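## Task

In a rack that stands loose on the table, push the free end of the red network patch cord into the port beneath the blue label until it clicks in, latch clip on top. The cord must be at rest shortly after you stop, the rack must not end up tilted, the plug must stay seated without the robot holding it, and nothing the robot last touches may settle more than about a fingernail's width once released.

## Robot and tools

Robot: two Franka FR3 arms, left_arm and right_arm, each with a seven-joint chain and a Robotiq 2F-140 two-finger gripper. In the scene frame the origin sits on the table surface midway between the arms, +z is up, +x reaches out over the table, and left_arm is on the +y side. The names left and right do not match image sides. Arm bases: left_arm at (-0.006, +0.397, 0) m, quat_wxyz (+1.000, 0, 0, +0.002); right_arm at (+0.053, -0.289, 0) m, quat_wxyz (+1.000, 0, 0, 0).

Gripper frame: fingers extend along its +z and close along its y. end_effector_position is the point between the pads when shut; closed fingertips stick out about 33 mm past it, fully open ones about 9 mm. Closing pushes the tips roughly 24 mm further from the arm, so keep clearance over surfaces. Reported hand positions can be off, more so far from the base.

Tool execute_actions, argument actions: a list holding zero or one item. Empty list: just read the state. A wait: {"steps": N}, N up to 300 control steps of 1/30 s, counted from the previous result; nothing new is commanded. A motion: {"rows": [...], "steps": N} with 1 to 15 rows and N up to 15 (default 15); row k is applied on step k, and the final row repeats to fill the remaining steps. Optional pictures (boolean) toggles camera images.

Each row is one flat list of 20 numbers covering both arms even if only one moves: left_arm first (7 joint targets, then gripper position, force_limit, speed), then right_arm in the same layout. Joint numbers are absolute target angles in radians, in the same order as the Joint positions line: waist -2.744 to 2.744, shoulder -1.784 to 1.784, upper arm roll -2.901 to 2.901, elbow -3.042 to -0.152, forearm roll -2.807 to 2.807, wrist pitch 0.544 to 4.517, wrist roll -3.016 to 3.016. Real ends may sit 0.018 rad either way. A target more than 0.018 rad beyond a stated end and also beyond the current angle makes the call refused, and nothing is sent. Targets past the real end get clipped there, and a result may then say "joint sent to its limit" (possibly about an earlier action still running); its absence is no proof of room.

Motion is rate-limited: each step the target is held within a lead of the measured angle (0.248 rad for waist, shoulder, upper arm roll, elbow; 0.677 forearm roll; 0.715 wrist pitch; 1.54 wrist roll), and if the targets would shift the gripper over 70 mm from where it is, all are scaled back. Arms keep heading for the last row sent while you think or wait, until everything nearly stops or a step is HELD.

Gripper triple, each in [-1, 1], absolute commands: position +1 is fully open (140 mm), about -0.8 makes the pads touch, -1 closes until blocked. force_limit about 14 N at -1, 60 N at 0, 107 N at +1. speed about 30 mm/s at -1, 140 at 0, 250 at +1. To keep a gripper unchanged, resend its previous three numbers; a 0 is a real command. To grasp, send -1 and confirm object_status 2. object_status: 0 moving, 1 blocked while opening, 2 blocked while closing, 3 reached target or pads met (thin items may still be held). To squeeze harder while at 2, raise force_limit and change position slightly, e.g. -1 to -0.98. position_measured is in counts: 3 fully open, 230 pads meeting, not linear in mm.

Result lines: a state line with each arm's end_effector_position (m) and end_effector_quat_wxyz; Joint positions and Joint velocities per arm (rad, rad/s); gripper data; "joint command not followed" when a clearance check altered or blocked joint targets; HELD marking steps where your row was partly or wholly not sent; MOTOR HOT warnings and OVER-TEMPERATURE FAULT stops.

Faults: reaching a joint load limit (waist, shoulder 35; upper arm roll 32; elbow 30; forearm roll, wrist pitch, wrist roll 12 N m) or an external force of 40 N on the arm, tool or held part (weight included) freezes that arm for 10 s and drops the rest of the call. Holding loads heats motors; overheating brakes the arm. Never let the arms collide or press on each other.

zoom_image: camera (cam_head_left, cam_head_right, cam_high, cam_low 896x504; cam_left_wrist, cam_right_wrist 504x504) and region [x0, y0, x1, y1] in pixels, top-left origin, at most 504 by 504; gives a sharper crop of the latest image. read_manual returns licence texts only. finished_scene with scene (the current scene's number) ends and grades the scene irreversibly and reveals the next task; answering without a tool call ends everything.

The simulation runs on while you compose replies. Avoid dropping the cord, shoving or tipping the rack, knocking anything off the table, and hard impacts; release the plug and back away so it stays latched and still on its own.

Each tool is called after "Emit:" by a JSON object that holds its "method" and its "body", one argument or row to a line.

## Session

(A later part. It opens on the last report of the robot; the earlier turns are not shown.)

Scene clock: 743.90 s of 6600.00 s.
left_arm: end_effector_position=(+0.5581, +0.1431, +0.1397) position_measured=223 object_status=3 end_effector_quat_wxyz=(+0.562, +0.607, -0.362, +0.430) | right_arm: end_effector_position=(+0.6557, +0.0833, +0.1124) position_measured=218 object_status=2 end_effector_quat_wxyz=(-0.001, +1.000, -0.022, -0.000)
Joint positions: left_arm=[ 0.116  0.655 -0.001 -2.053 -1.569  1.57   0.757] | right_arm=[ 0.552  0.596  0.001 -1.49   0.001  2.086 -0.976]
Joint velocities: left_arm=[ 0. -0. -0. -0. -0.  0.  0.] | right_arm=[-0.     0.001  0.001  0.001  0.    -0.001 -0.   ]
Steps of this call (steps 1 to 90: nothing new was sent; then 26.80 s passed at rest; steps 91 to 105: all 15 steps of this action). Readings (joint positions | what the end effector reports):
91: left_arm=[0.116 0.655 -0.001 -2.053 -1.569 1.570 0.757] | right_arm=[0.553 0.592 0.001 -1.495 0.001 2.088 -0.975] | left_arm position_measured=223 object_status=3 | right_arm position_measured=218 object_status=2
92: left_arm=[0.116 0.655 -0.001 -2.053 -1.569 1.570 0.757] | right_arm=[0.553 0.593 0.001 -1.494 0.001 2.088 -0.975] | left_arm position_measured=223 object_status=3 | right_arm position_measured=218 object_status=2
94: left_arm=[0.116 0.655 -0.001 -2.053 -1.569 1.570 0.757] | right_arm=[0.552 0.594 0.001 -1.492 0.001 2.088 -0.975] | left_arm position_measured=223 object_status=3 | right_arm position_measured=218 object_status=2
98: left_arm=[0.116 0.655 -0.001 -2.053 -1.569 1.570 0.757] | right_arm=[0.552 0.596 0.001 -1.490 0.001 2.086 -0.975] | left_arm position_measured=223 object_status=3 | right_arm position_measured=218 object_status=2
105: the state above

Emit:
{"method": "execute_actions", "body": {
  "actions": [
    {"rows":[[0.117,0.655,0,-2.052,-1.5708,1.5708,0.75,-0.75,0,0.5,0.552,0.596,0,-1.486,0,2.092,-0.980,-1,0.4,-0.6],[0.117,0.655,0,-2.052,-1.5708,1.5708,0.75,-0.75,0,0.5,0.5525,0.596,0,-1.486,0,2.095,-0.980,-1,0.4,-0.6],[0.117,0.655,0,-2.052,-1.5708,1.5708,0.75,-0.75,0,0.5,0.5525,0.596,0,-1.486,0,2.097,-0.980,-1,0.4,-0.6],[0.117,0.655,0,-2.052,-1.5708,1.5708,0.75,-0.75,0,0.5,0.5525,0.596,0,-1.486,0,2.097,-0.980,-1,0.4,-0.6],[0.117,0.655,0,-2.052,-1.5708,1.5708,0.75,-0.75,0,0.5,0.5525,0.596,0,-1.486,0,2.097,-0.980,-1,0.4,-0.6],[0.117,0.655,0,-2.052,-1.5708,1.5708,0.75,-0.75,0,0.5,0.550,0.5955,0,-1.4855,0,2.099,-0.980,-1,0.4,-0.6],[0.117,0.655,0,-2.052,-1.5708,1.5708,0.75,-0.75,0,0.5,0.5485,0.595,0,-1.485,0,2.101,-0.980,-1,0.4,-0.6],[0.117,0.655,0,-2.052,-1.5708,1.5708,0.75,-0.75,0,0.5,0.5475,0.5945,0,-1.484,0,2.103,-0.980,-1,0.4,-0.6],[0.117,0.655,0,-2.052,-1.5708,1.5708,0.75,-0.75,0,0.5,0.5465,0.594,0,-1.483,0,2.105,-0.980,-1,0.4,-0.6],[0.117,0.655,0,-2.052,-1.5708,1.5708,0.75,-0.75,0,0.5,0.5455,0.5935,0,-1.482,0,2.107,-0.980,-1,0.4,-0.6],[0.117,0.655,0,-2.052,-1.5708,1.5708,0.75,-0.75,0,0.5,0.5445,0.593,0,-1.481,0,2.109,-0.980,-1,0.4,-0.6]],"steps":15}
  ],
  "pictures": false
}}

Emit:
{"method": "execute_actions", "body": {
  "actions": [
    {"steps":10}
  ]
}}

Emit:
{"method": "zoom_image", "body": {
  "camera": "cam_left_wrist",
  "region": [75, 250, 130, 296]
}}

Scene clock: 753.33 s of 6600.00 s.
left_arm: end_effector_position=(+0.5581, +0.1431, +0.1397) position_measured=223 object_status=3 end_effector_quat_wxyz=(+0.562, +0.607, -0.362, +0.430) | right_arm: end_effector_position=(+0.6559, +0.0836, +0.1125) position_measured=218 object_status=2 end_effector_quat_wxyz=(-0.002, +1.000, -0.022, -0.000)
Joint positions: left_arm=[ 0.116  0.655 -0.001 -2.053 -1.569  1.57   0.757] | right_arm=[ 0.551  0.596  0.002 -1.489  0.002  2.086 -0.976]
Joint velocities: left_arm=[-0.001 -0.002 -0.     0.001  0.002 -0.001  0.002] | right_arm=[-0.002 -0.001  0.003 -0.001  0.003 -0.001  0.001]
Steps of this call (steps 1 to 15: the robot went on to your last target; steps 16 to 90: nothing new was sent; then 5.93 s passed at rest; steps 91 to 105: all 15 steps of this action). Readings (joint positions | what the end effector reports):
91: left_arm=[0.116 0.655 -0.001 -2.053 -1.569 1.570 0.757] | right_arm=[0.552 0.596 0.001 -1.489 0.001 2.085 -0.976] | left_arm position_measured=223 object_status=3 | right_arm position_measured=218 object_status=2
92: left_arm=[0.116 0.655 -0.001 -2.053 -1.569 1.570 0.757] | right_arm=[0.552 0.596 0.001 -1.489 0.001 2.085 -0.976] | left_arm position_measured=223 object_status=3 | right_arm position_measured=218 object_status=2
94: left_arm=[0.116 0.655 -0.001 -2.053 -1.569 1.570 0.757] | right_arm=[0.552 0.596 0.001 -1.489 0.001 2.086 -0.976] | left_arm position_measured=223 object_status=3 | right_arm position_measured=218 object_status=2
98: left_arm=[0.116 0.655 -0.001 -2.053 -1.569 1.570 0.757] | right_arm=[0.552 0.596 0.001 -1.489 0.001 2.086 -0.976] | left_arm position_measured=223 object_status=3 | right_arm position_measured=218 object_status=2
105: the state above

Scene clock: 753.67 s of 6600.00 s.
left_arm: end_effector_position=(+0.5581, +0.1431, +0.1397) position_measured=223 object_status=3 end_effector_quat_wxyz=(+0.562, +0.607, -0.362, +0.430) | right_arm: end_effector_position=(+0.6559, +0.0837, +0.1125) position_measured=218 object_status=2 end_effector_quat_wxyz=(-0.002, +1.000, -0.022, -0.001)
Joint positions: left_arm=[ 0.116  0.655 -0.001 -2.053 -1.569  1.57   0.757] | right_arm=[ 0.55   0.596  0.002 -1.489  0.002  2.086 -0.976]
Joint velocities: left_arm=[-0.001 -0.001  0.    -0.     0.001 -0.    -0.   ] | right_arm=[0.    0.    0.    0.001 0.    0.    0.001]
Steps of this call (steps 1 to 10: the robot went on to your last target). Readings (joint positions | what the end effector reports):
1: left_arm=[0.116 0.655 -0.001 -2.053 -1.569 1.570 0.757] | right_arm=[0.551 0.596 0.002 -1.489 0.002 2.086 -0.976] | left_arm position_measured=223 object_status=3 | right_arm position_measured=218 object_status=2
2: left_arm=[0.116 0.655 -0.001 -2.053 -1.569 1.570 0.757] | right_arm=[0.551 0.596 0.002 -1.489 0.002 2.086 -0.976] | left_arm position_measured=223 object_status=3 | right_arm position_measured=218 object_status=2
4: left_arm=[0.116 0.655 -0.001 -2.053 -1.569 1.570 0.757] | right_arm=[0.551 0.596 0.002 -1.489 0.002 2.086 -0.976] | left_arm position_measured=223 object_status=3 | right_arm position_measured=218 object_status=2
8: left_arm=[0.116 0.655 -0.001 -2.053 -1.569 1.570 0.757] | right_arm=[0.551 0.596 0.002 -1.489 0.002 2.086 -0.976] | left_arm position_measured=223 object_status=3 | right_arm position_measured=218 object_status=2
10: the state above

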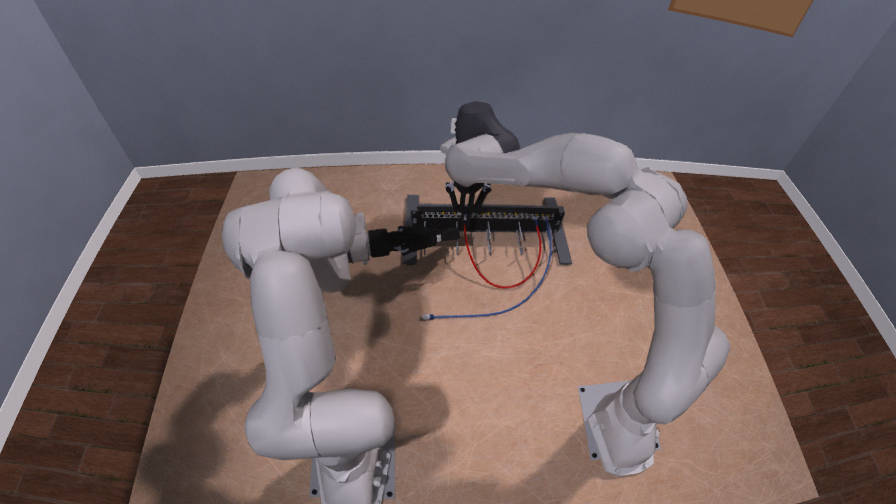

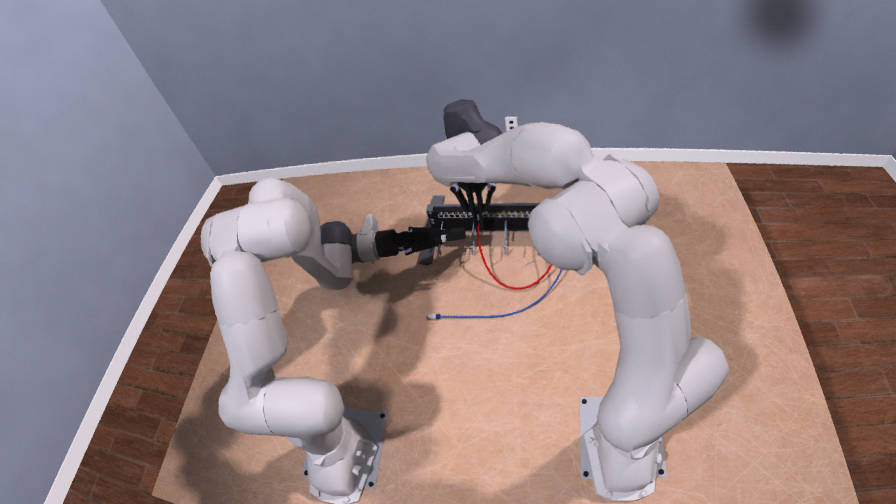

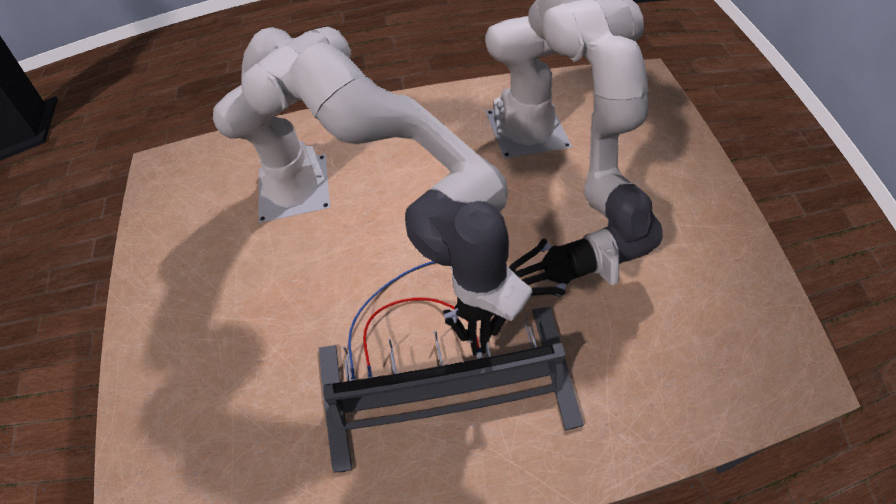

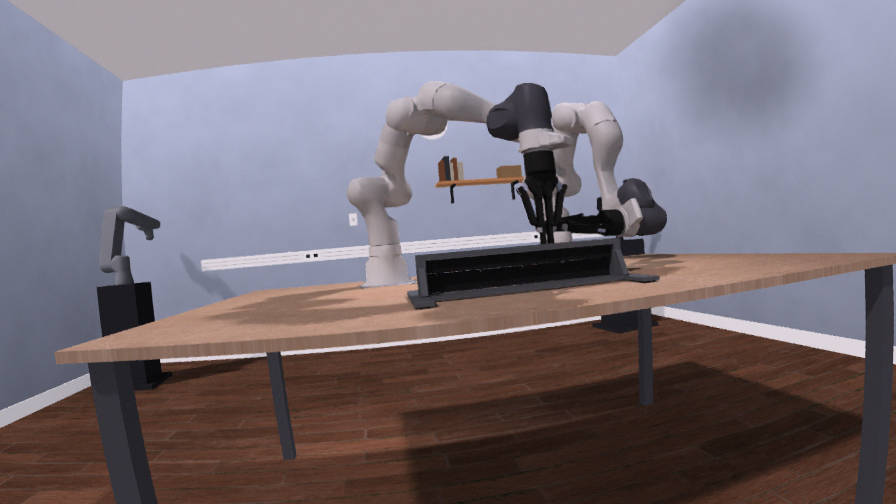

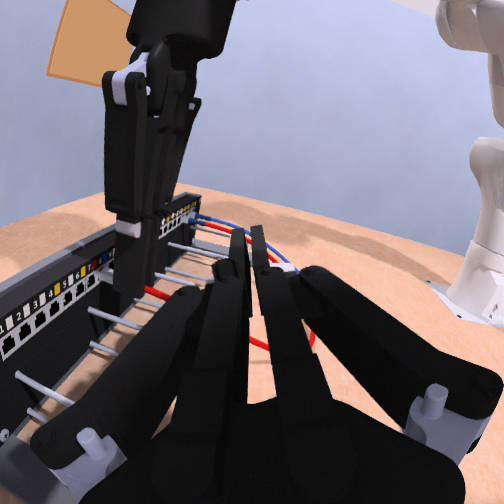

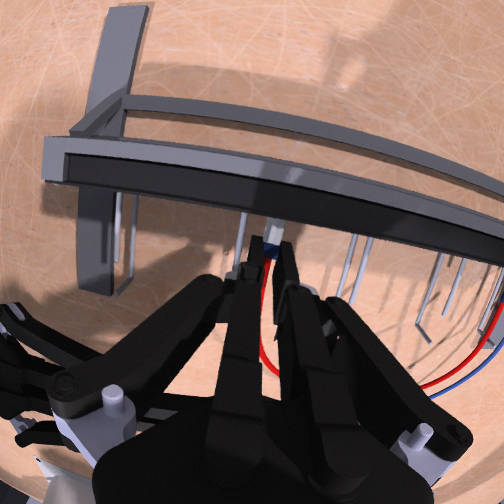

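Region (75, 250, 130, 296) of cam_left_wrist's 504x504 image, scaled by 9.164, with more detail than that image has; it fills the top 422 rows of this view, and the rest is white.

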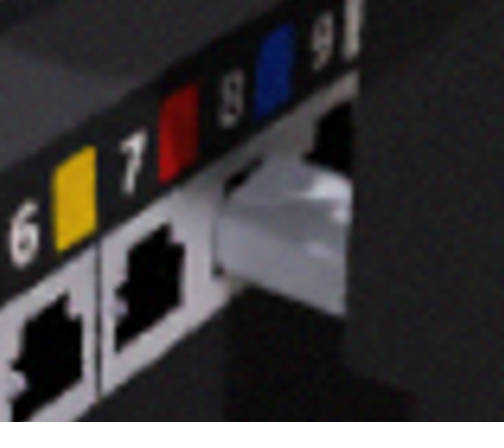

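Emit:
{"method": "execute_actions", "body": {
  "actions": [
    {"rows":[[0.117,0.655,0,-2.052,-1.5708,1.5708,0.75,-0.75,0,0.5,0.551,0.595,0,-1.490,0,2.090,-0.975,-1,0.4,-0.6],[0.117,0.655,0,-2.052,-1.5708,1.5708,0.75,-0.75,0,0.5,0.554,0.591,0,-1.497,0,2.089,-0.972,-1,0.4,-0.6],[0.117,0.655,0,-2.052,-1.5708,1.5708,0.75,-0.75,0,0.5,0.556,0.587,0,-1.504,0,2.090,-0.970,-1,0.4,-0.6],[0.117,0.655,0,-2.052,-1.5708,1.5708,0.75,-0.75,0,0.5,0.557,0.585,-0.001,-1.507,0,2.090,-0.968,-1,0.4,-0.6],[0.117,0.655,0,-2.052,-1.5708,1.5708,0.75,-0.75,0,0.5,0.557,0.585,-0.001,-1.507,-0.004,2.086,-0.964,-1,0.4,-0.6],[0.117,0.655,0,-2.052,-1.5708,1.5708,0.75,-0.75,0,0.5,0.5585,0.586,-0.001,-1.505,-0.008,2.082,-0.960,-1,0.4,-0.6],[0.117,0.655,0,-2.052,-1.5708,1.5708,0.75,-0.75,0,0.5,0.560,0.588,-0.001,-1.501,-0.012,2.078,-0.956,-1,0.4,-0.6],[0.117,0.655,0,-2.052,-1.5708,1.5708,0.75,-0.75,0,0.5,0.5615,0.590,-0.001,-1.497,-0.016,2.074,-0.952,-1,0.4,-0.6],[0.117,0.655,0,-2.052,-1.5708,1.5708,0.75,-0.75,0,0.5,0.563,0.5925,-0.001,-1.493,-0.020,2.070,-0.948,-1,0.4,-0.6],[0.117,0.655,0,-2.052,-1.5708,1.5708,0.75,-0.75,0,0.5,0.5645,0.595,-0.001,-1.489,-0.024,2.066,-0.945,-1,0.4,-0.6],[0.117,0.655,0,-2.052,-1.5708,1.5708,0.75,-0.75,0,0.5,0.566,0.5975,-0.001,-1.485,-0.028,2.063,-0.943,-1,0.4,-0.6],[0.117,0.655,0,-2.052,-1.5708,1.5708,0.75,-0.75,0,0.5,0.5675,0.600,-0.001,-1.481,-0.032,2.060,-0.943,-1,0.4,-0.6],[0.117,0.655,0,-2.052,-1.5708,1.5708,0.75,-0.75,0,0.5,0.568,0.602,-0.001,-1.477,-0.032,2.0585,-0.943,-1,0.4,-0.6],[0.117,0.655,0,-2.052,-1.5708,1.5708,0.75,-0.75,0,0.5,0.568,0.604,-0.001,-1.473,-0.032,2.0585,-0.943,-1,0.4,-0.6],[0.117,0.655,0,-2.052,-1.5708,1.5708,0.75,-0.75,0,0.5,0.568,0.6057,-0.001,-1.470,-0.032,2.0585,-0.943,-1,0.4,-0.6]],"steps":15}
  ],
  "pictures": false
}}

Emit:
{"method": "execute_actions", "body": {
  "actions": [
    {"steps":25}
  ],
  "pictures": false
}}

Scene clock: 773.50 s of 6600.00 s.
left_arm: end_effector_position=(+0.5581, +0.1431, +0.1397) position_measured=223 object_status=3 end_effector_quat_wxyz=(+0.562, +0.607, -0.362, +0.430) | right_arm: end_effector_position=(+0.6522, +0.0856, +0.1131) position_measured=218 object_status=2 end_effector_quat_wxyz=(+0.012, +1.000, -0.017, +0.001)
Joint positions: left_arm=[ 0.116  0.655 -0.001 -2.053 -1.569  1.57   0.757] | right_arm=[ 0.566  0.6    0.001 -1.48  -0.025  2.068 -0.959]
Joint velocities: left_arm=[ 0.    -0.     0.    -0.002  0.     0.    -0.   ] | right_arm=[ 0.021  0.056  0.     0.095 -0.042 -0.042  0.037]
Steps of this call (steps 1 to 15: the robot went on to your last target; steps 16 to 90: nothing new was sent; then 16.33 s passed at rest; steps 91 to 105: all 15 steps of this action). Readings (joint positions | what the end effector reports):
91: left_arm=[0.116 0.655 -0.001 -2.053 -1.569 1.570 0.757] | right_arm=[0.550 0.596 0.003 -1.490 0.002 2.086 -0.976] | left_arm position_measured=223 object_status=3 | right_arm position_measured=218 object_status=2
92: left_arm=[0.116 0.655 -0.001 -2.053 -1.569 1.570 0.757] | right_arm=[0.551 0.595 0.002 -1.491 0.002 2.086 -0.976] | left_arm position_measured=223 object_status=3 | right_arm position_measured=218 object_status=2
94: left_arm=[0.116 0.655 -0.001 -2.053 -1.569 1.570 0.757] | right_arm=[0.553 0.592 0.002 -1.498 0.002 2.087 -0.975] | left_arm position_measured=223 object_status=3 | right_arm position_measured=218 object_status=2
98: left_arm=[0.116 0.655 -0.001 -2.053 -1.569 1.570 0.757] | right_arm=[0.557 0.589 0.001 -1.501 -0.005 2.084 -0.971] | left_arm position_measured=223 object_status=3 | right_arm position_measured=218 object_status=2
105: the state above

Scene clock: 774.33 s of 6600.00 s.
left_arm: end_effector_position=(+0.5581, +0.1431, +0.1397) position_measured=223 object_status=3 end_effector_quat_wxyz=(+0.562, +0.607, -0.362, +0.430) | right_arm: end_effector_position=(+0.6525, +0.0849, +0.1129) position_measured=218 object_status=2 end_effector_quat_wxyz=(+0.015, +1.000, -0.021, +0.001)
Joint positions: left_arm=[ 0.116  0.655 -0.001 -2.053 -1.569  1.57   0.757] | right_arm=[ 0.567  0.604  0.001 -1.472 -0.03   2.061 -0.948]
Joint velocities: left_arm=[-0.001 -0.001  0.001  0.     0.    -0.001  0.   ] | right_arm=[ 0.001  0.002  0.001 -0.001 -0.001  0.     0.004]
Steps of this call (steps 1 to 15: the robot went on to your last target; steps 16 to 25: nothing new was sent). Readings (joint positions | what the end effector reports):
1: left_arm=[0.116 0.655 -0.001 -2.053 -1.569 1.570 0.757] | right_arm=[0.567 0.601 0.001 -1.477 -0.026 2.067 -0.957] | left_arm position_measured=223 object_status=3 | right_arm position_measured=218 object_status=2
2: left_arm=[0.116 0.655 -0.001 -2.053 -1.569 1.570 0.757] | right_arm=[0.567 0.602 0.001 -1.476 -0.027 2.066 -0.956] | left_arm position_measured=223 object_status=3 | right_arm position_measured=218 object_status=2
4: left_arm=[0.116 0.655 -0.001 -2.053 -1.569 1.570 0.757] | right_arm=[0.567 0.603 0.001 -1.474 -0.028 2.064 -0.955] | left_arm position_measured=223 object_status=3 | right_arm position_measured=218 object_status=2
8: left_arm=[0.116 0.655 -0.001 -2.053 -1.569 1.570 0.757] | right_arm=[0.567 0.604 0.001 -1.473 -0.029 2.063 -0.952] | left_arm position_measured=223 object_status=3 | right_arm position_measured=218 object_status=2
25: the state above
All arms were judged still, so your last target was given up. Only a new action makes them travel on or press farther. Fingers that are still opening or closing keep moving.

Emit:
{"method": "execute_actions", "body": {
  "actions": [
    {"rows":[[0.117,0.655,0,-2.052,-1.5708,1.5708,0.75,-0.75,0,0.5,0.565,0.607,0,-1.4685,-0.032,2.058,-0.948,-1,0.4,-0.6],[0.117,0.655,0,-2.052,-1.5708,1.5708,0.75,-0.75,0,0.5,0.564,0.608,0,-1.467,-0.032,2.0575,-0.948,-1,0.4,-0.6],[0.117,0.655,0,-2.052,-1.5708,1.5708,0.75,-0.75,0,0.5,0.5635,0.609,0,-1.4655,-0.032,2.057,-0.948,-1,0.4,-0.6],[0.117,0.655,0,-2.052,-1.5708,1.5708,0.75,-0.75,0,0.5,0.563,0.610,0,-1.464,-0.032,2.0565,-0.948,-1,0.4,-0.6],[0.117,0.655,0,-2.052,-1.5708,1.5708,0.75,-0.75,0,0.5,0.5628,0.611,0,-1.4625,-0.032,2.056,-0.948,-1,0.4,-0.6],[0.117,0.655,0,-2.052,-1.5708,1.5708,0.75,-0.75,0,0.5,0.5628,0.612,0,-1.461,-0.032,2.0555,-0.948,-1,0.4,-0.6],[0.117,0.655,0,-2.052,-1.5708,1.5708,0.75,-0.75,0,0.5,0.5628,0.613,0,-1.4595,-0.032,2.055,-0.948,-1,0.4,-0.6],[0.117,0.655,0,-2.052,-1.5708,1.5708,0.75,-0.75,0,0.5,0.5628,0.614,0,-1.458,-0.032,2.0545,-0.948,-1,0.4,-0.6],[0.117,0.655,0,-2.052,-1.5708,1.5708,0.75,-0.75,0,0.5,0.5628,0.6148,0,-1.4563,-0.032,2.054,-0.948,-1,0.4,-0.6]],"steps":15}
  ],
  "pictures": false
}}

Emit:
{"method": "execute_actions", "body": {
  "actions": [
    {"steps":12}
  ]
}}

Emit:
{"method": "zoom_image", "body": {
  "camera": "cam_left_wrist",
  "region": [75, 250, 130, 296]
}}

Scene clock: 787.03 s of 6600.00 s.
left_arm: end_effector_position=(+0.5581, +0.1431, +0.1397) position_measured=223 object_status=3 end_effector_quat_wxyz=(+0.562, +0.607, -0.362, +0.430) | right_arm: end_effector_position=(+0.6556, +0.0845, +0.1123) position_measured=218 object_status=2 end_effector_quat_wxyz=(+0.015, +1.000, -0.023, +0.001)
Joint positions: left_arm=[ 0.116  0.655 -0.001 -2.053 -1.569  1.57   0.757] | right_arm=[ 0.564  0.613  0.001 -1.459 -0.03   2.057 -0.947]
Joint velocities: left_arm=[-0.001  0.     0.     0.002  0.    -0.001 -0.   ] | right_arm=[-0.001  0.001  0.001  0.003  0.    -0.005 -0.   ]
Steps of this call (steps 1 to 90: nothing new was sent; then 9.20 s passed at rest; steps 91 to 105: all 15 steps of this action). Readings (joint positions | what the end effector reports):
91: left_arm=[0.116 0.655 -0.001 -2.053 -1.569 1.570 0.757] | right_arm=[0.567 0.604 0.001 -1.472 -0.030 2.061 -0.947] | left_arm position_measured=223 object_status=3 | right_arm position_measured=218 object_status=2
92: left_arm=[0.116 0.655 -0.001 -2.053 -1.569 1.570 0.757] | right_arm=[0.567 0.605 0.001 -1.471 -0.030 2.061 -0.947] | left_arm position_measured=223 object_status=3 | right_arm position_measured=218 object_status=2
94: left_arm=[0.116 0.655 -0.001 -2.053 -1.569 1.570 0.757] | right_arm=[0.566 0.606 0.001 -1.469 -0.030 2.060 -0.947] | left_arm position_measured=223 object_status=3 | right_arm position_measured=218 object_status=2
98: left_arm=[0.116 0.655 -0.001 -2.053 -1.569 1.570 0.757] | right_arm=[0.564 0.610 0.001 -1.463 -0.030 2.059 -0.947] | left_arm position_measured=223 object_status=3 | right_arm position_measured=218 object_status=2
105: the state above

Scene clock: 787.43 s of 6600.00 s.
left_arm: end_effector_position=(+0.5581, +0.1431, +0.1397) position_measured=223 object_status=3 end_effector_quat_wxyz=(+0.562, +0.607, -0.362, +0.430) | right_arm: end_effector_position=(+0.6556, +0.0845, +0.1123) position_measured=218 object_status=2 end_effector_quat_wxyz=(+0.015, +1.000, -0.023, +0.001)
Joint positions: left_arm=[ 0.116  0.655 -0.001 -2.053 -1.569  1.57   0.757] | right_arm=[ 0.564  0.613  0.001 -1.459 -0.03   2.057 -0.947]
Joint velocities: left_arm=[ 0.    -0.001 -0.     0.001  0.001 -0.001  0.001] | right_arm=[ 0.     0.    -0.    -0.001  0.001 -0.001  0.002]
Steps of this call (steps 1 to 12: the robot went on to your last target). Readings (joint positions | what the end effector reports):
1: left_arm=[0.116 0.655 -0.001 -2.053 -1.569 1.570 0.757] | right_arm=[0.564 0.613 0.001 -1.459 -0.030 2.057 -0.947] | left_arm position_measured=223 object_status=3 | right_arm position_measured=218 object_status=2
2: left_arm=[0.116 0.655 -0.001 -2.053 -1.569 1.570 0.757] | right_arm=[0.564 0.613 0.001 -1.459 -0.030 2.057 -0.947] | left_arm position_measured=223 object_status=3 | right_arm position_measured=218 object_status=2
4: left_arm=[0.116 0.655 -0.001 -2.053 -1.569 1.570 0.757] | right_arm=[0.564 0.613 0.001 -1.459 -0.030 2.057 -0.947] | left_arm position_measured=223 object_status=3 | right_arm position_measured=218 object_status=2
8: left_arm=[0.116 0.655 -0.001 -2.053 -1.569 1.570 0.757] | right_arm=[0.564 0.613 0.001 -1.459 -0.030 2.057 -0.947] | left_arm position_measured=223 object_status=3 | right_arm position_measured=218 object_status=2
12: the state above

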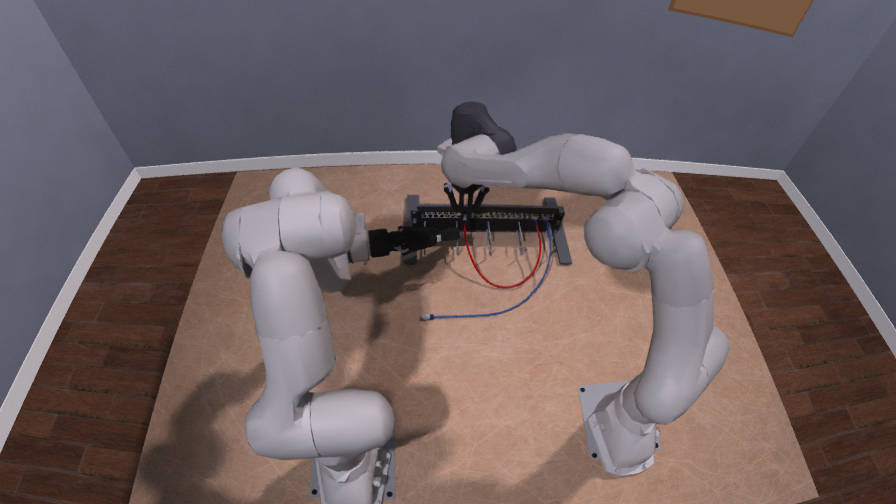

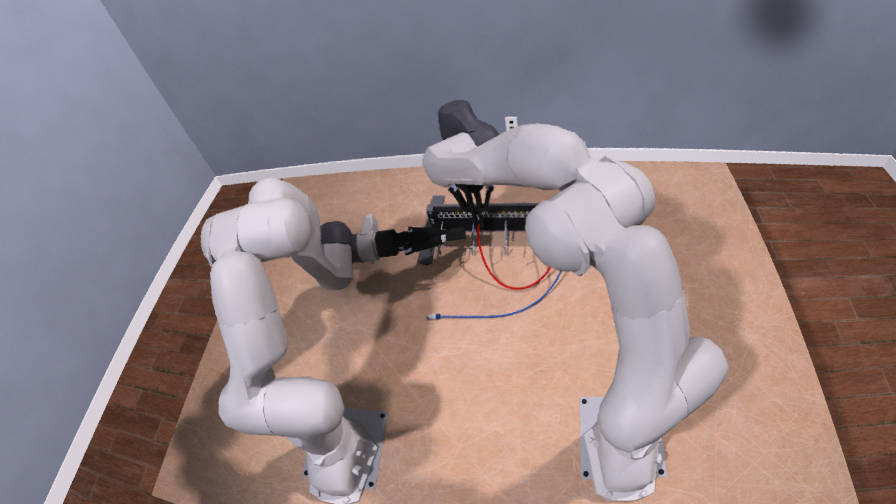

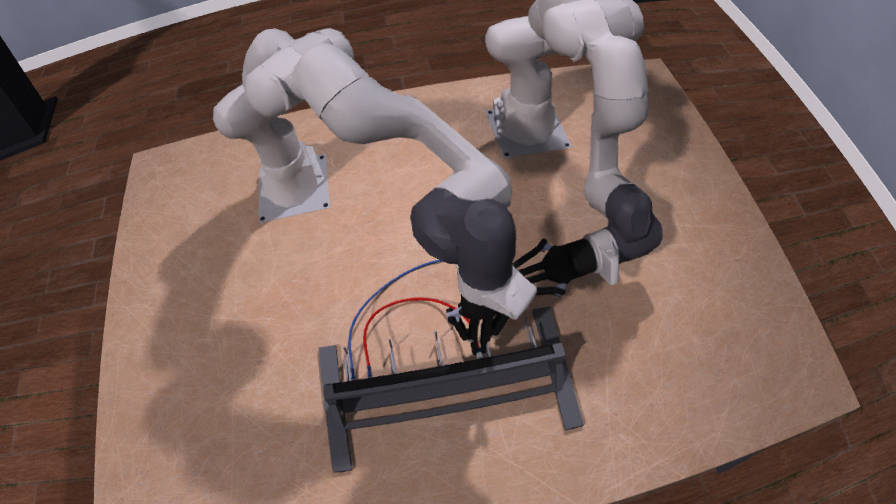

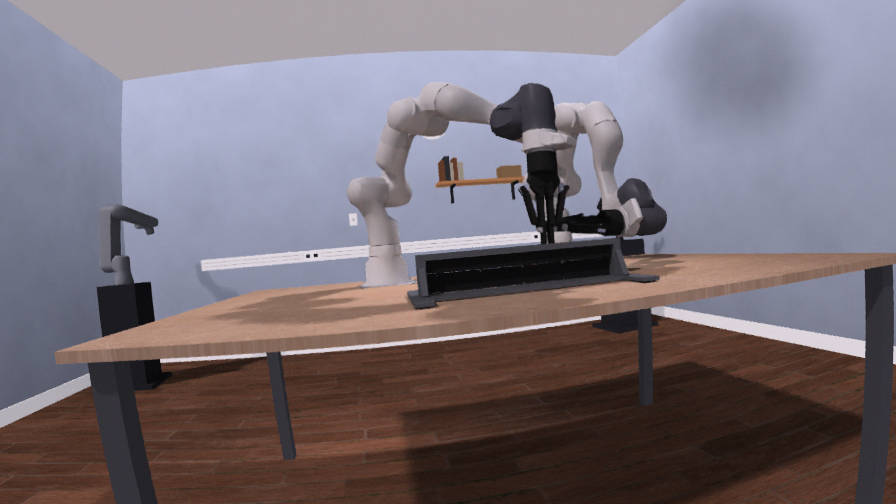

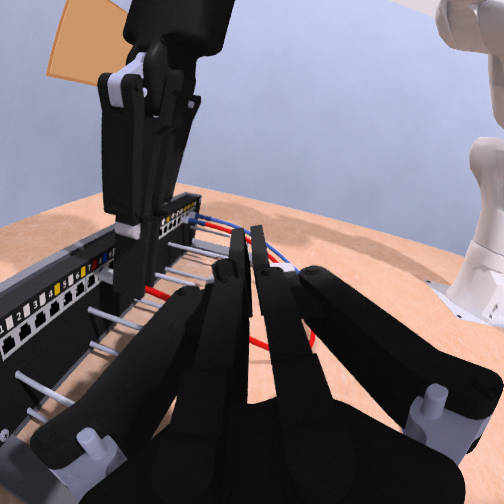

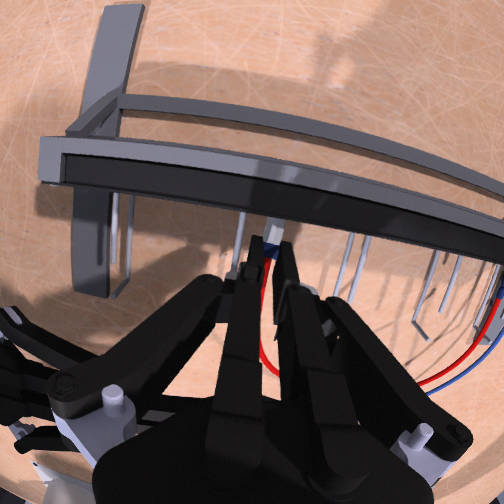

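Region (75, 250, 130, 296) of cam_left_wrist's 504x504 image, scaled by 9.164, with more detail than that image has; it fills the top 422 rows of this view, and the rest is white.

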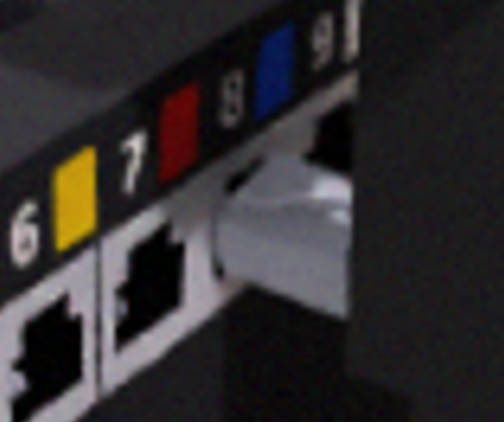

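Emit:
{"method": "execute_actions", "body": {
  "actions": [
    {"rows":[[0.117,0.655,0,-2.052,-1.5708,1.5708,0.75,-0.75,0,0.5,0.563,0.614,0,-1.456,-0.032,2.060,-0.948,-1,0.4,-0.6],[0.117,0.655,0,-2.052,-1.5708,1.5708,0.75,-0.75,0,0.5,0.563,0.6135,0,-1.4555,-0.032,2.063,-0.948,-1,0.4,-0.6],[0.117,0.655,0,-2.052,-1.5708,1.5708,0.75,-0.75,0,0.5,0.563,0.613,0,-1.455,-0.032,2.065,-0.948,-1,0.4,-0.6],[0.117,0.655,0,-2.052,-1.5708,1.5708,0.75,-0.75,0,0.5,0.563,0.6125,0,-1.4545,-0.032,2.067,-0.948,-1,0.4,-0.6]],"steps":15}
  ],
  "pictures": false
}}

Scene clock: 793.53 s of 6600.00 s.
left_arm: end_effector_position=(+0.5581, +0.1431, +0.1397) position_measured=223 object_status=3 end_effector_quat_wxyz=(+0.562, +0.607, -0.362, +0.430) | right_arm: end_effector_position=(+0.6557, +0.0846, +0.1124) position_measured=218 object_status=2 end_effector_quat_wxyz=(+0.015, +1.000, -0.023, +0.001)
Joint positions: left_arm=[ 0.116  0.655 -0.001 -2.053 -1.569  1.57   0.757] | right_arm=[ 0.564  0.613  0.001 -1.458 -0.03   2.057 -0.947]
Joint velocities: left_arm=[ 0.    -0.    -0.    -0.001  0.    -0.     0.   ] | right_arm=[ 0.002  0.     0.001 -0.001 -0.     0.     0.002]
Steps of this call (steps 1 to 15: the robot went on to your last target; steps 16 to 90: nothing new was sent; then 2.60 s passed at rest; steps 91 to 105: all 15 steps of this action). Readings (joint positions | what the end effector reports):
91: left_arm=[0.116 0.655 -0.001 -2.053 -1.569 1.570 0.757] | right_arm=[0.564 0.613 0.001 -1.458 -0.030 2.056 -0.947] | left_arm position_measured=223 object_status=3 | right_arm position_measured=218 object_status=2
92: left_arm=[0.116 0.655 -0.001 -2.053 -1.569 1.570 0.757] | right_arm=[0.564 0.613 0.001 -1.458 -0.030 2.057 -0.947] | left_arm position_measured=223 object_status=3 | right_arm position_measured=218 object_status=2
94: left_arm=[0.116 0.655 -0.001 -2.053 -1.569 1.570 0.757] | right_arm=[0.564 0.613 0.001 -1.458 -0.030 2.057 -0.947] | left_arm position_measured=223 object_status=3 | right_arm position_measured=218 object_status=2
98: left_arm=[0.116 0.655 -0.001 -2.053 -1.569 1.570 0.757] | right_arm=[0.564 0.613 0.001 -1.458 -0.030 2.057 -0.947] | left_arm position_measured=223 object_status=3 | right_arm position_measured=218 object_status=2
105: the state above

Emit:
{"method": "execute_actions", "body": {
  "actions": [
    {"rows":[[0.117,0.655,0,-2.052,-1.5708,1.5708,0.75,-0.75,0,0.5,0.564,0.6125,0,-1.4545,-0.032,2.067,-0.948,-1,0.4,-0.6],[0.117,0.655,0,-2.052,-1.5708,1.5708,0.75,-0.75,0,0.5,0.5645,0.6125,0,-1.4545,-0.032,2.067,-0.948,-1,0.4,-0.6],[0.117,0.655,0,-2.052,-1.5708,1.5708,0.75,-0.75,0,0.5,0.565,0.6125,0,-1.4545,-0.032,2.067,-0.948,-1,0.4,-0.6],[0.117,0.655,0,-2.052,-1.5708,1.5708,0.75,-0.75,0,0.5,0.5655,0.6125,0,-1.4545,-0.032,2.067,-0.948,-1,0.4,-0.6]],"steps":15}
  ],
  "pictures": false
}}

Scene clock: 798.07 s of 6600.00 s.
left_arm: end_effector_position=(+0.5581, +0.1431, +0.1397) position_measured=223 object_status=3 end_effector_quat_wxyz=(+0.562, +0.607, -0.362, +0.430) | right_arm: end_effector_position=(+0.6557, +0.0850, +0.1124) position_measured=218 object_status=2 end_effector_quat_wxyz=(+0.015, +1.000, -0.022, +0.001)
Joint positions: left_arm=[ 0.116  0.655 -0.001 -2.053 -1.569  1.57   0.757] | right_arm=[ 0.565  0.613  0.001 -1.458 -0.03   2.057 -0.947]
Joint velocities: left_arm=[ 0.     0.002 -0.001  0.    -0.     0.    -0.001] | right_arm=[ 0.001 -0.    -0.    -0.001  0.     0.001  0.001]
Steps of this call (steps 1 to 15: the robot went on to your last target; steps 16 to 90: nothing new was sent; then 1.03 s passed at rest; steps 91 to 105: all 15 steps of this action). Readings (joint positions | what the end effector reports):
91: left_arm=[0.116 0.655 -0.001 -2.053 -1.569 1.570 0.757] | right_arm=[0.564 0.613 0.001 -1.458 -0.030 2.057 -0.947] | left_arm position_measured=223 object_status=3 | right_arm position_measured=218 object_status=2
92: left_arm=[0.116 0.655 -0.001 -2.053 -1.569 1.570 0.757] | right_arm=[0.564 0.613 0.001 -1.458 -0.030 2.057 -0.947] | left_arm position_measured=223 object_status=3 | right_arm position_measured=218 object_status=2
94: left_arm=[0.116 0.655 -0.001 -2.053 -1.569 1.570 0.757] | right_arm=[0.564 0.613 0.001 -1.458 -0.030 2.057 -0.947] | left_arm position_measured=223 object_status=3 | right_arm position_measured=218 object_status=2
98: left_arm=[0.116 0.655 -0.001 -2.053 -1.569 1.570 0.757] | right_arm=[0.565 0.613 0.001 -1.458 -0.030 2.057 -0.947] | left_arm position_measured=223 object_status=3 | right_arm position_measured=218 object_status=2
105: the state above

Emit:
{"method": "execute_actions", "body": {
  "actions": [
    {"rows":[[0.117,0.655,0,-2.052,-1.5708,1.5708,0.75,-0.75,0,0.5,0.5658,0.6125,0,-1.454,-0.032,2.068,-0.948,-1,0.4,-0.6],[0.117,0.655,0,-2.052,-1.5708,1.5708,0.75,-0.75,0,0.5,0.5662,0.6125,0,-1.454,-0.032,2.069,-0.948,-1,0.4,-0.6]],"steps":15}
  ]
}}

Emit:
{"method": "zoom_image", "body": {
  "camera": "cam_left_wrist",
  "region": [88, 258, 124, 288]
}}

Scene clock: 803.13 s of 6600.00 s.
left_arm: end_effector_position=(+0.5581, +0.1431, +0.1397) position_measured=223 object_status=3 end_effector_quat_wxyz=(+0.562, +0.607, -0.362, +0.430) | right_arm: end_effector_position=(+0.6557, +0.0853, +0.1125) position_measured=218 object_status=2 end_effector_quat_wxyz=(+0.014, +1.000, -0.022, +0.002)
Joint positions: left_arm=[ 0.116  0.655 -0.001 -2.053 -1.569  1.57   0.757] | right_arm=[ 0.565  0.613  0.001 -1.458 -0.03   2.058 -0.947]
Joint velocities: left_arm=[ 0.001  0.     0.     0.    -0.     0.     0.002] | right_arm=[-0.002  0.001  0.001 -0.    -0.     0.    -0.001]
Steps of this call (steps 1 to 15: the robot went on to your last target; steps 16 to 90: nothing new was sent; then 1.57 s passed at rest; steps 91 to 105: all 15 steps of this action). Readings (joint positions | what the end effector reports):
91: left_arm=[0.116 0.655 -0.001 -2.053 -1.569 1.570 0.757] | right_arm=[0.565 0.613 0.001 -1.458 -0.030 2.058 -0.947] | left_arm position_measured=223 object_status=3 | right_arm position_measured=218 object_status=2
92: left_arm=[0.116 0.655 -0.001 -2.053 -1.569 1.570 0.757] | right_arm=[0.565 0.613 0.001 -1.458 -0.030 2.058 -0.947] | left_arm position_measured=223 object_status=3 | right_arm position_measured=218 object_status=2
94: left_arm=[0.116 0.655 -0.001 -2.053 -1.569 1.570 0.757] | right_arm=[0.565 0.613 0.001 -1.458 -0.030 2.058 -0.947] | left_arm position_measured=223 object_status=3 | right_arm position_measured=218 object_status=2
98: left_arm=[0.116 0.655 -0.001 -2.053 -1.569 1.570 0.757] | right_arm=[0.565 0.613 0.001 -1.458 -0.030 2.058 -0.947] | left_arm position_measured=223 object_status=3 | right_arm position_measured=218 object_status=2
105: the state above

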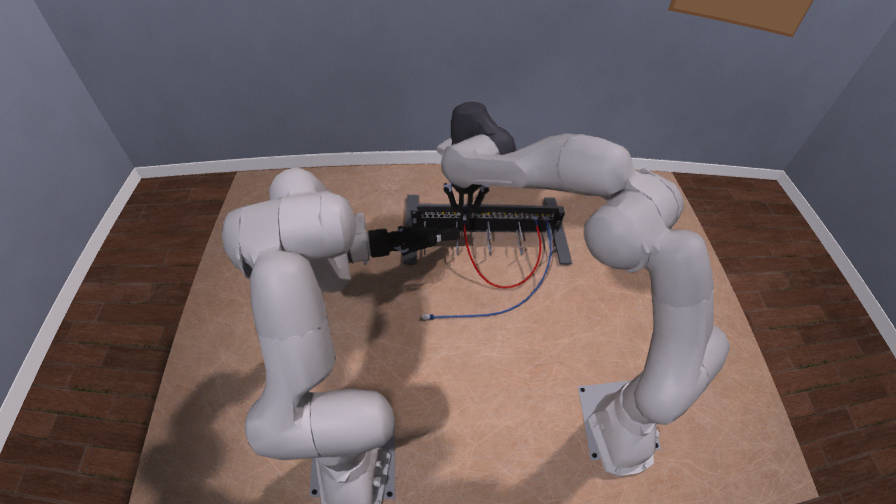

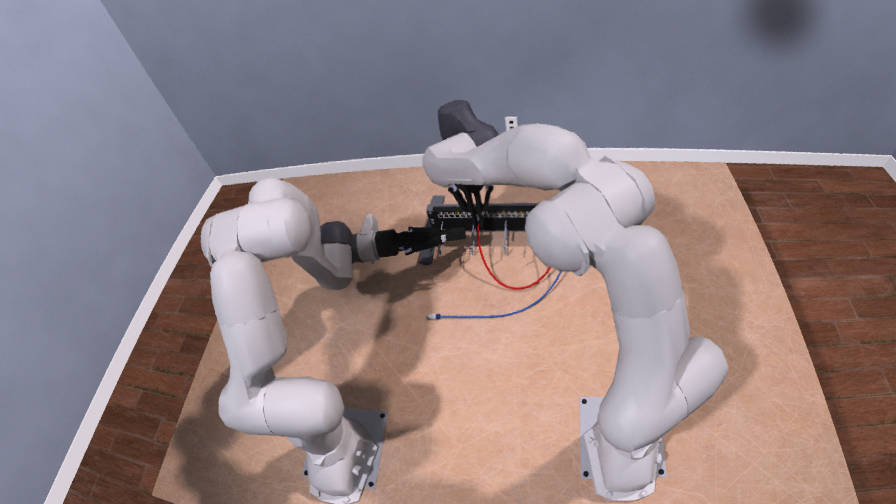

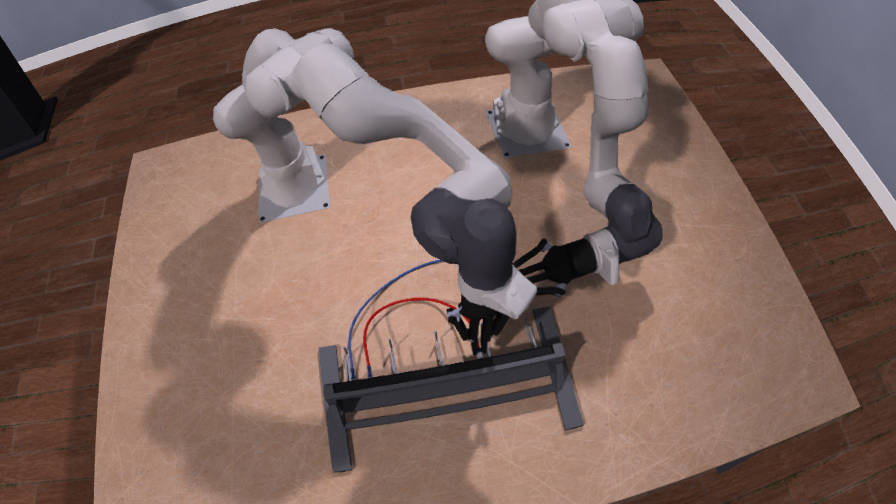

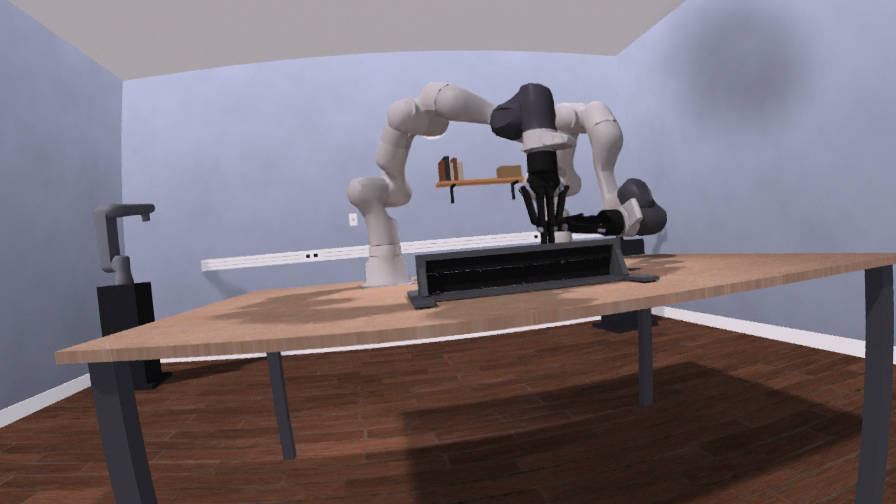

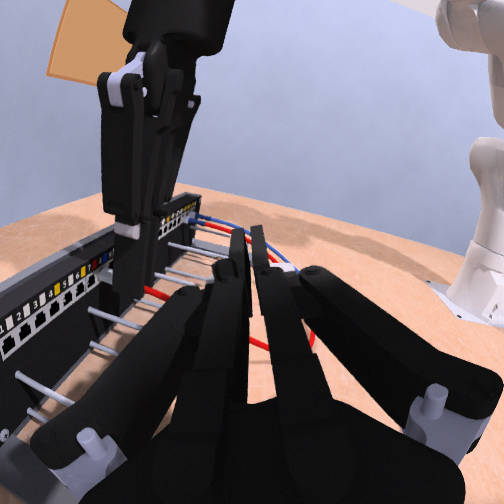

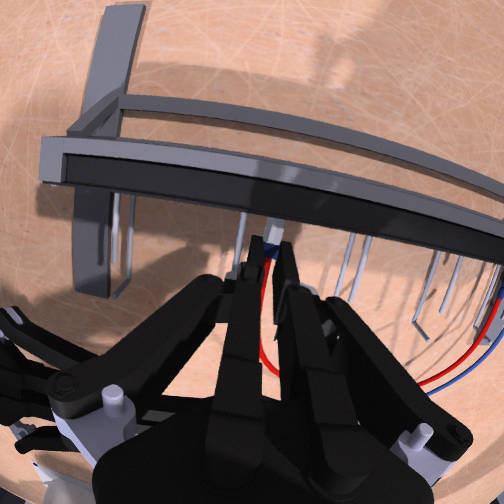

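Region (88, 258, 124, 288) of cam_left_wrist's 504x504 image, scaled by 14.000, with more detail than that image has.

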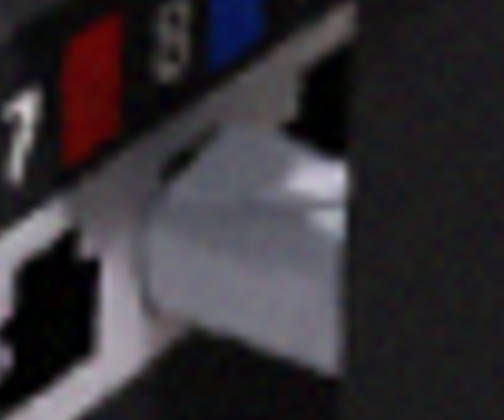

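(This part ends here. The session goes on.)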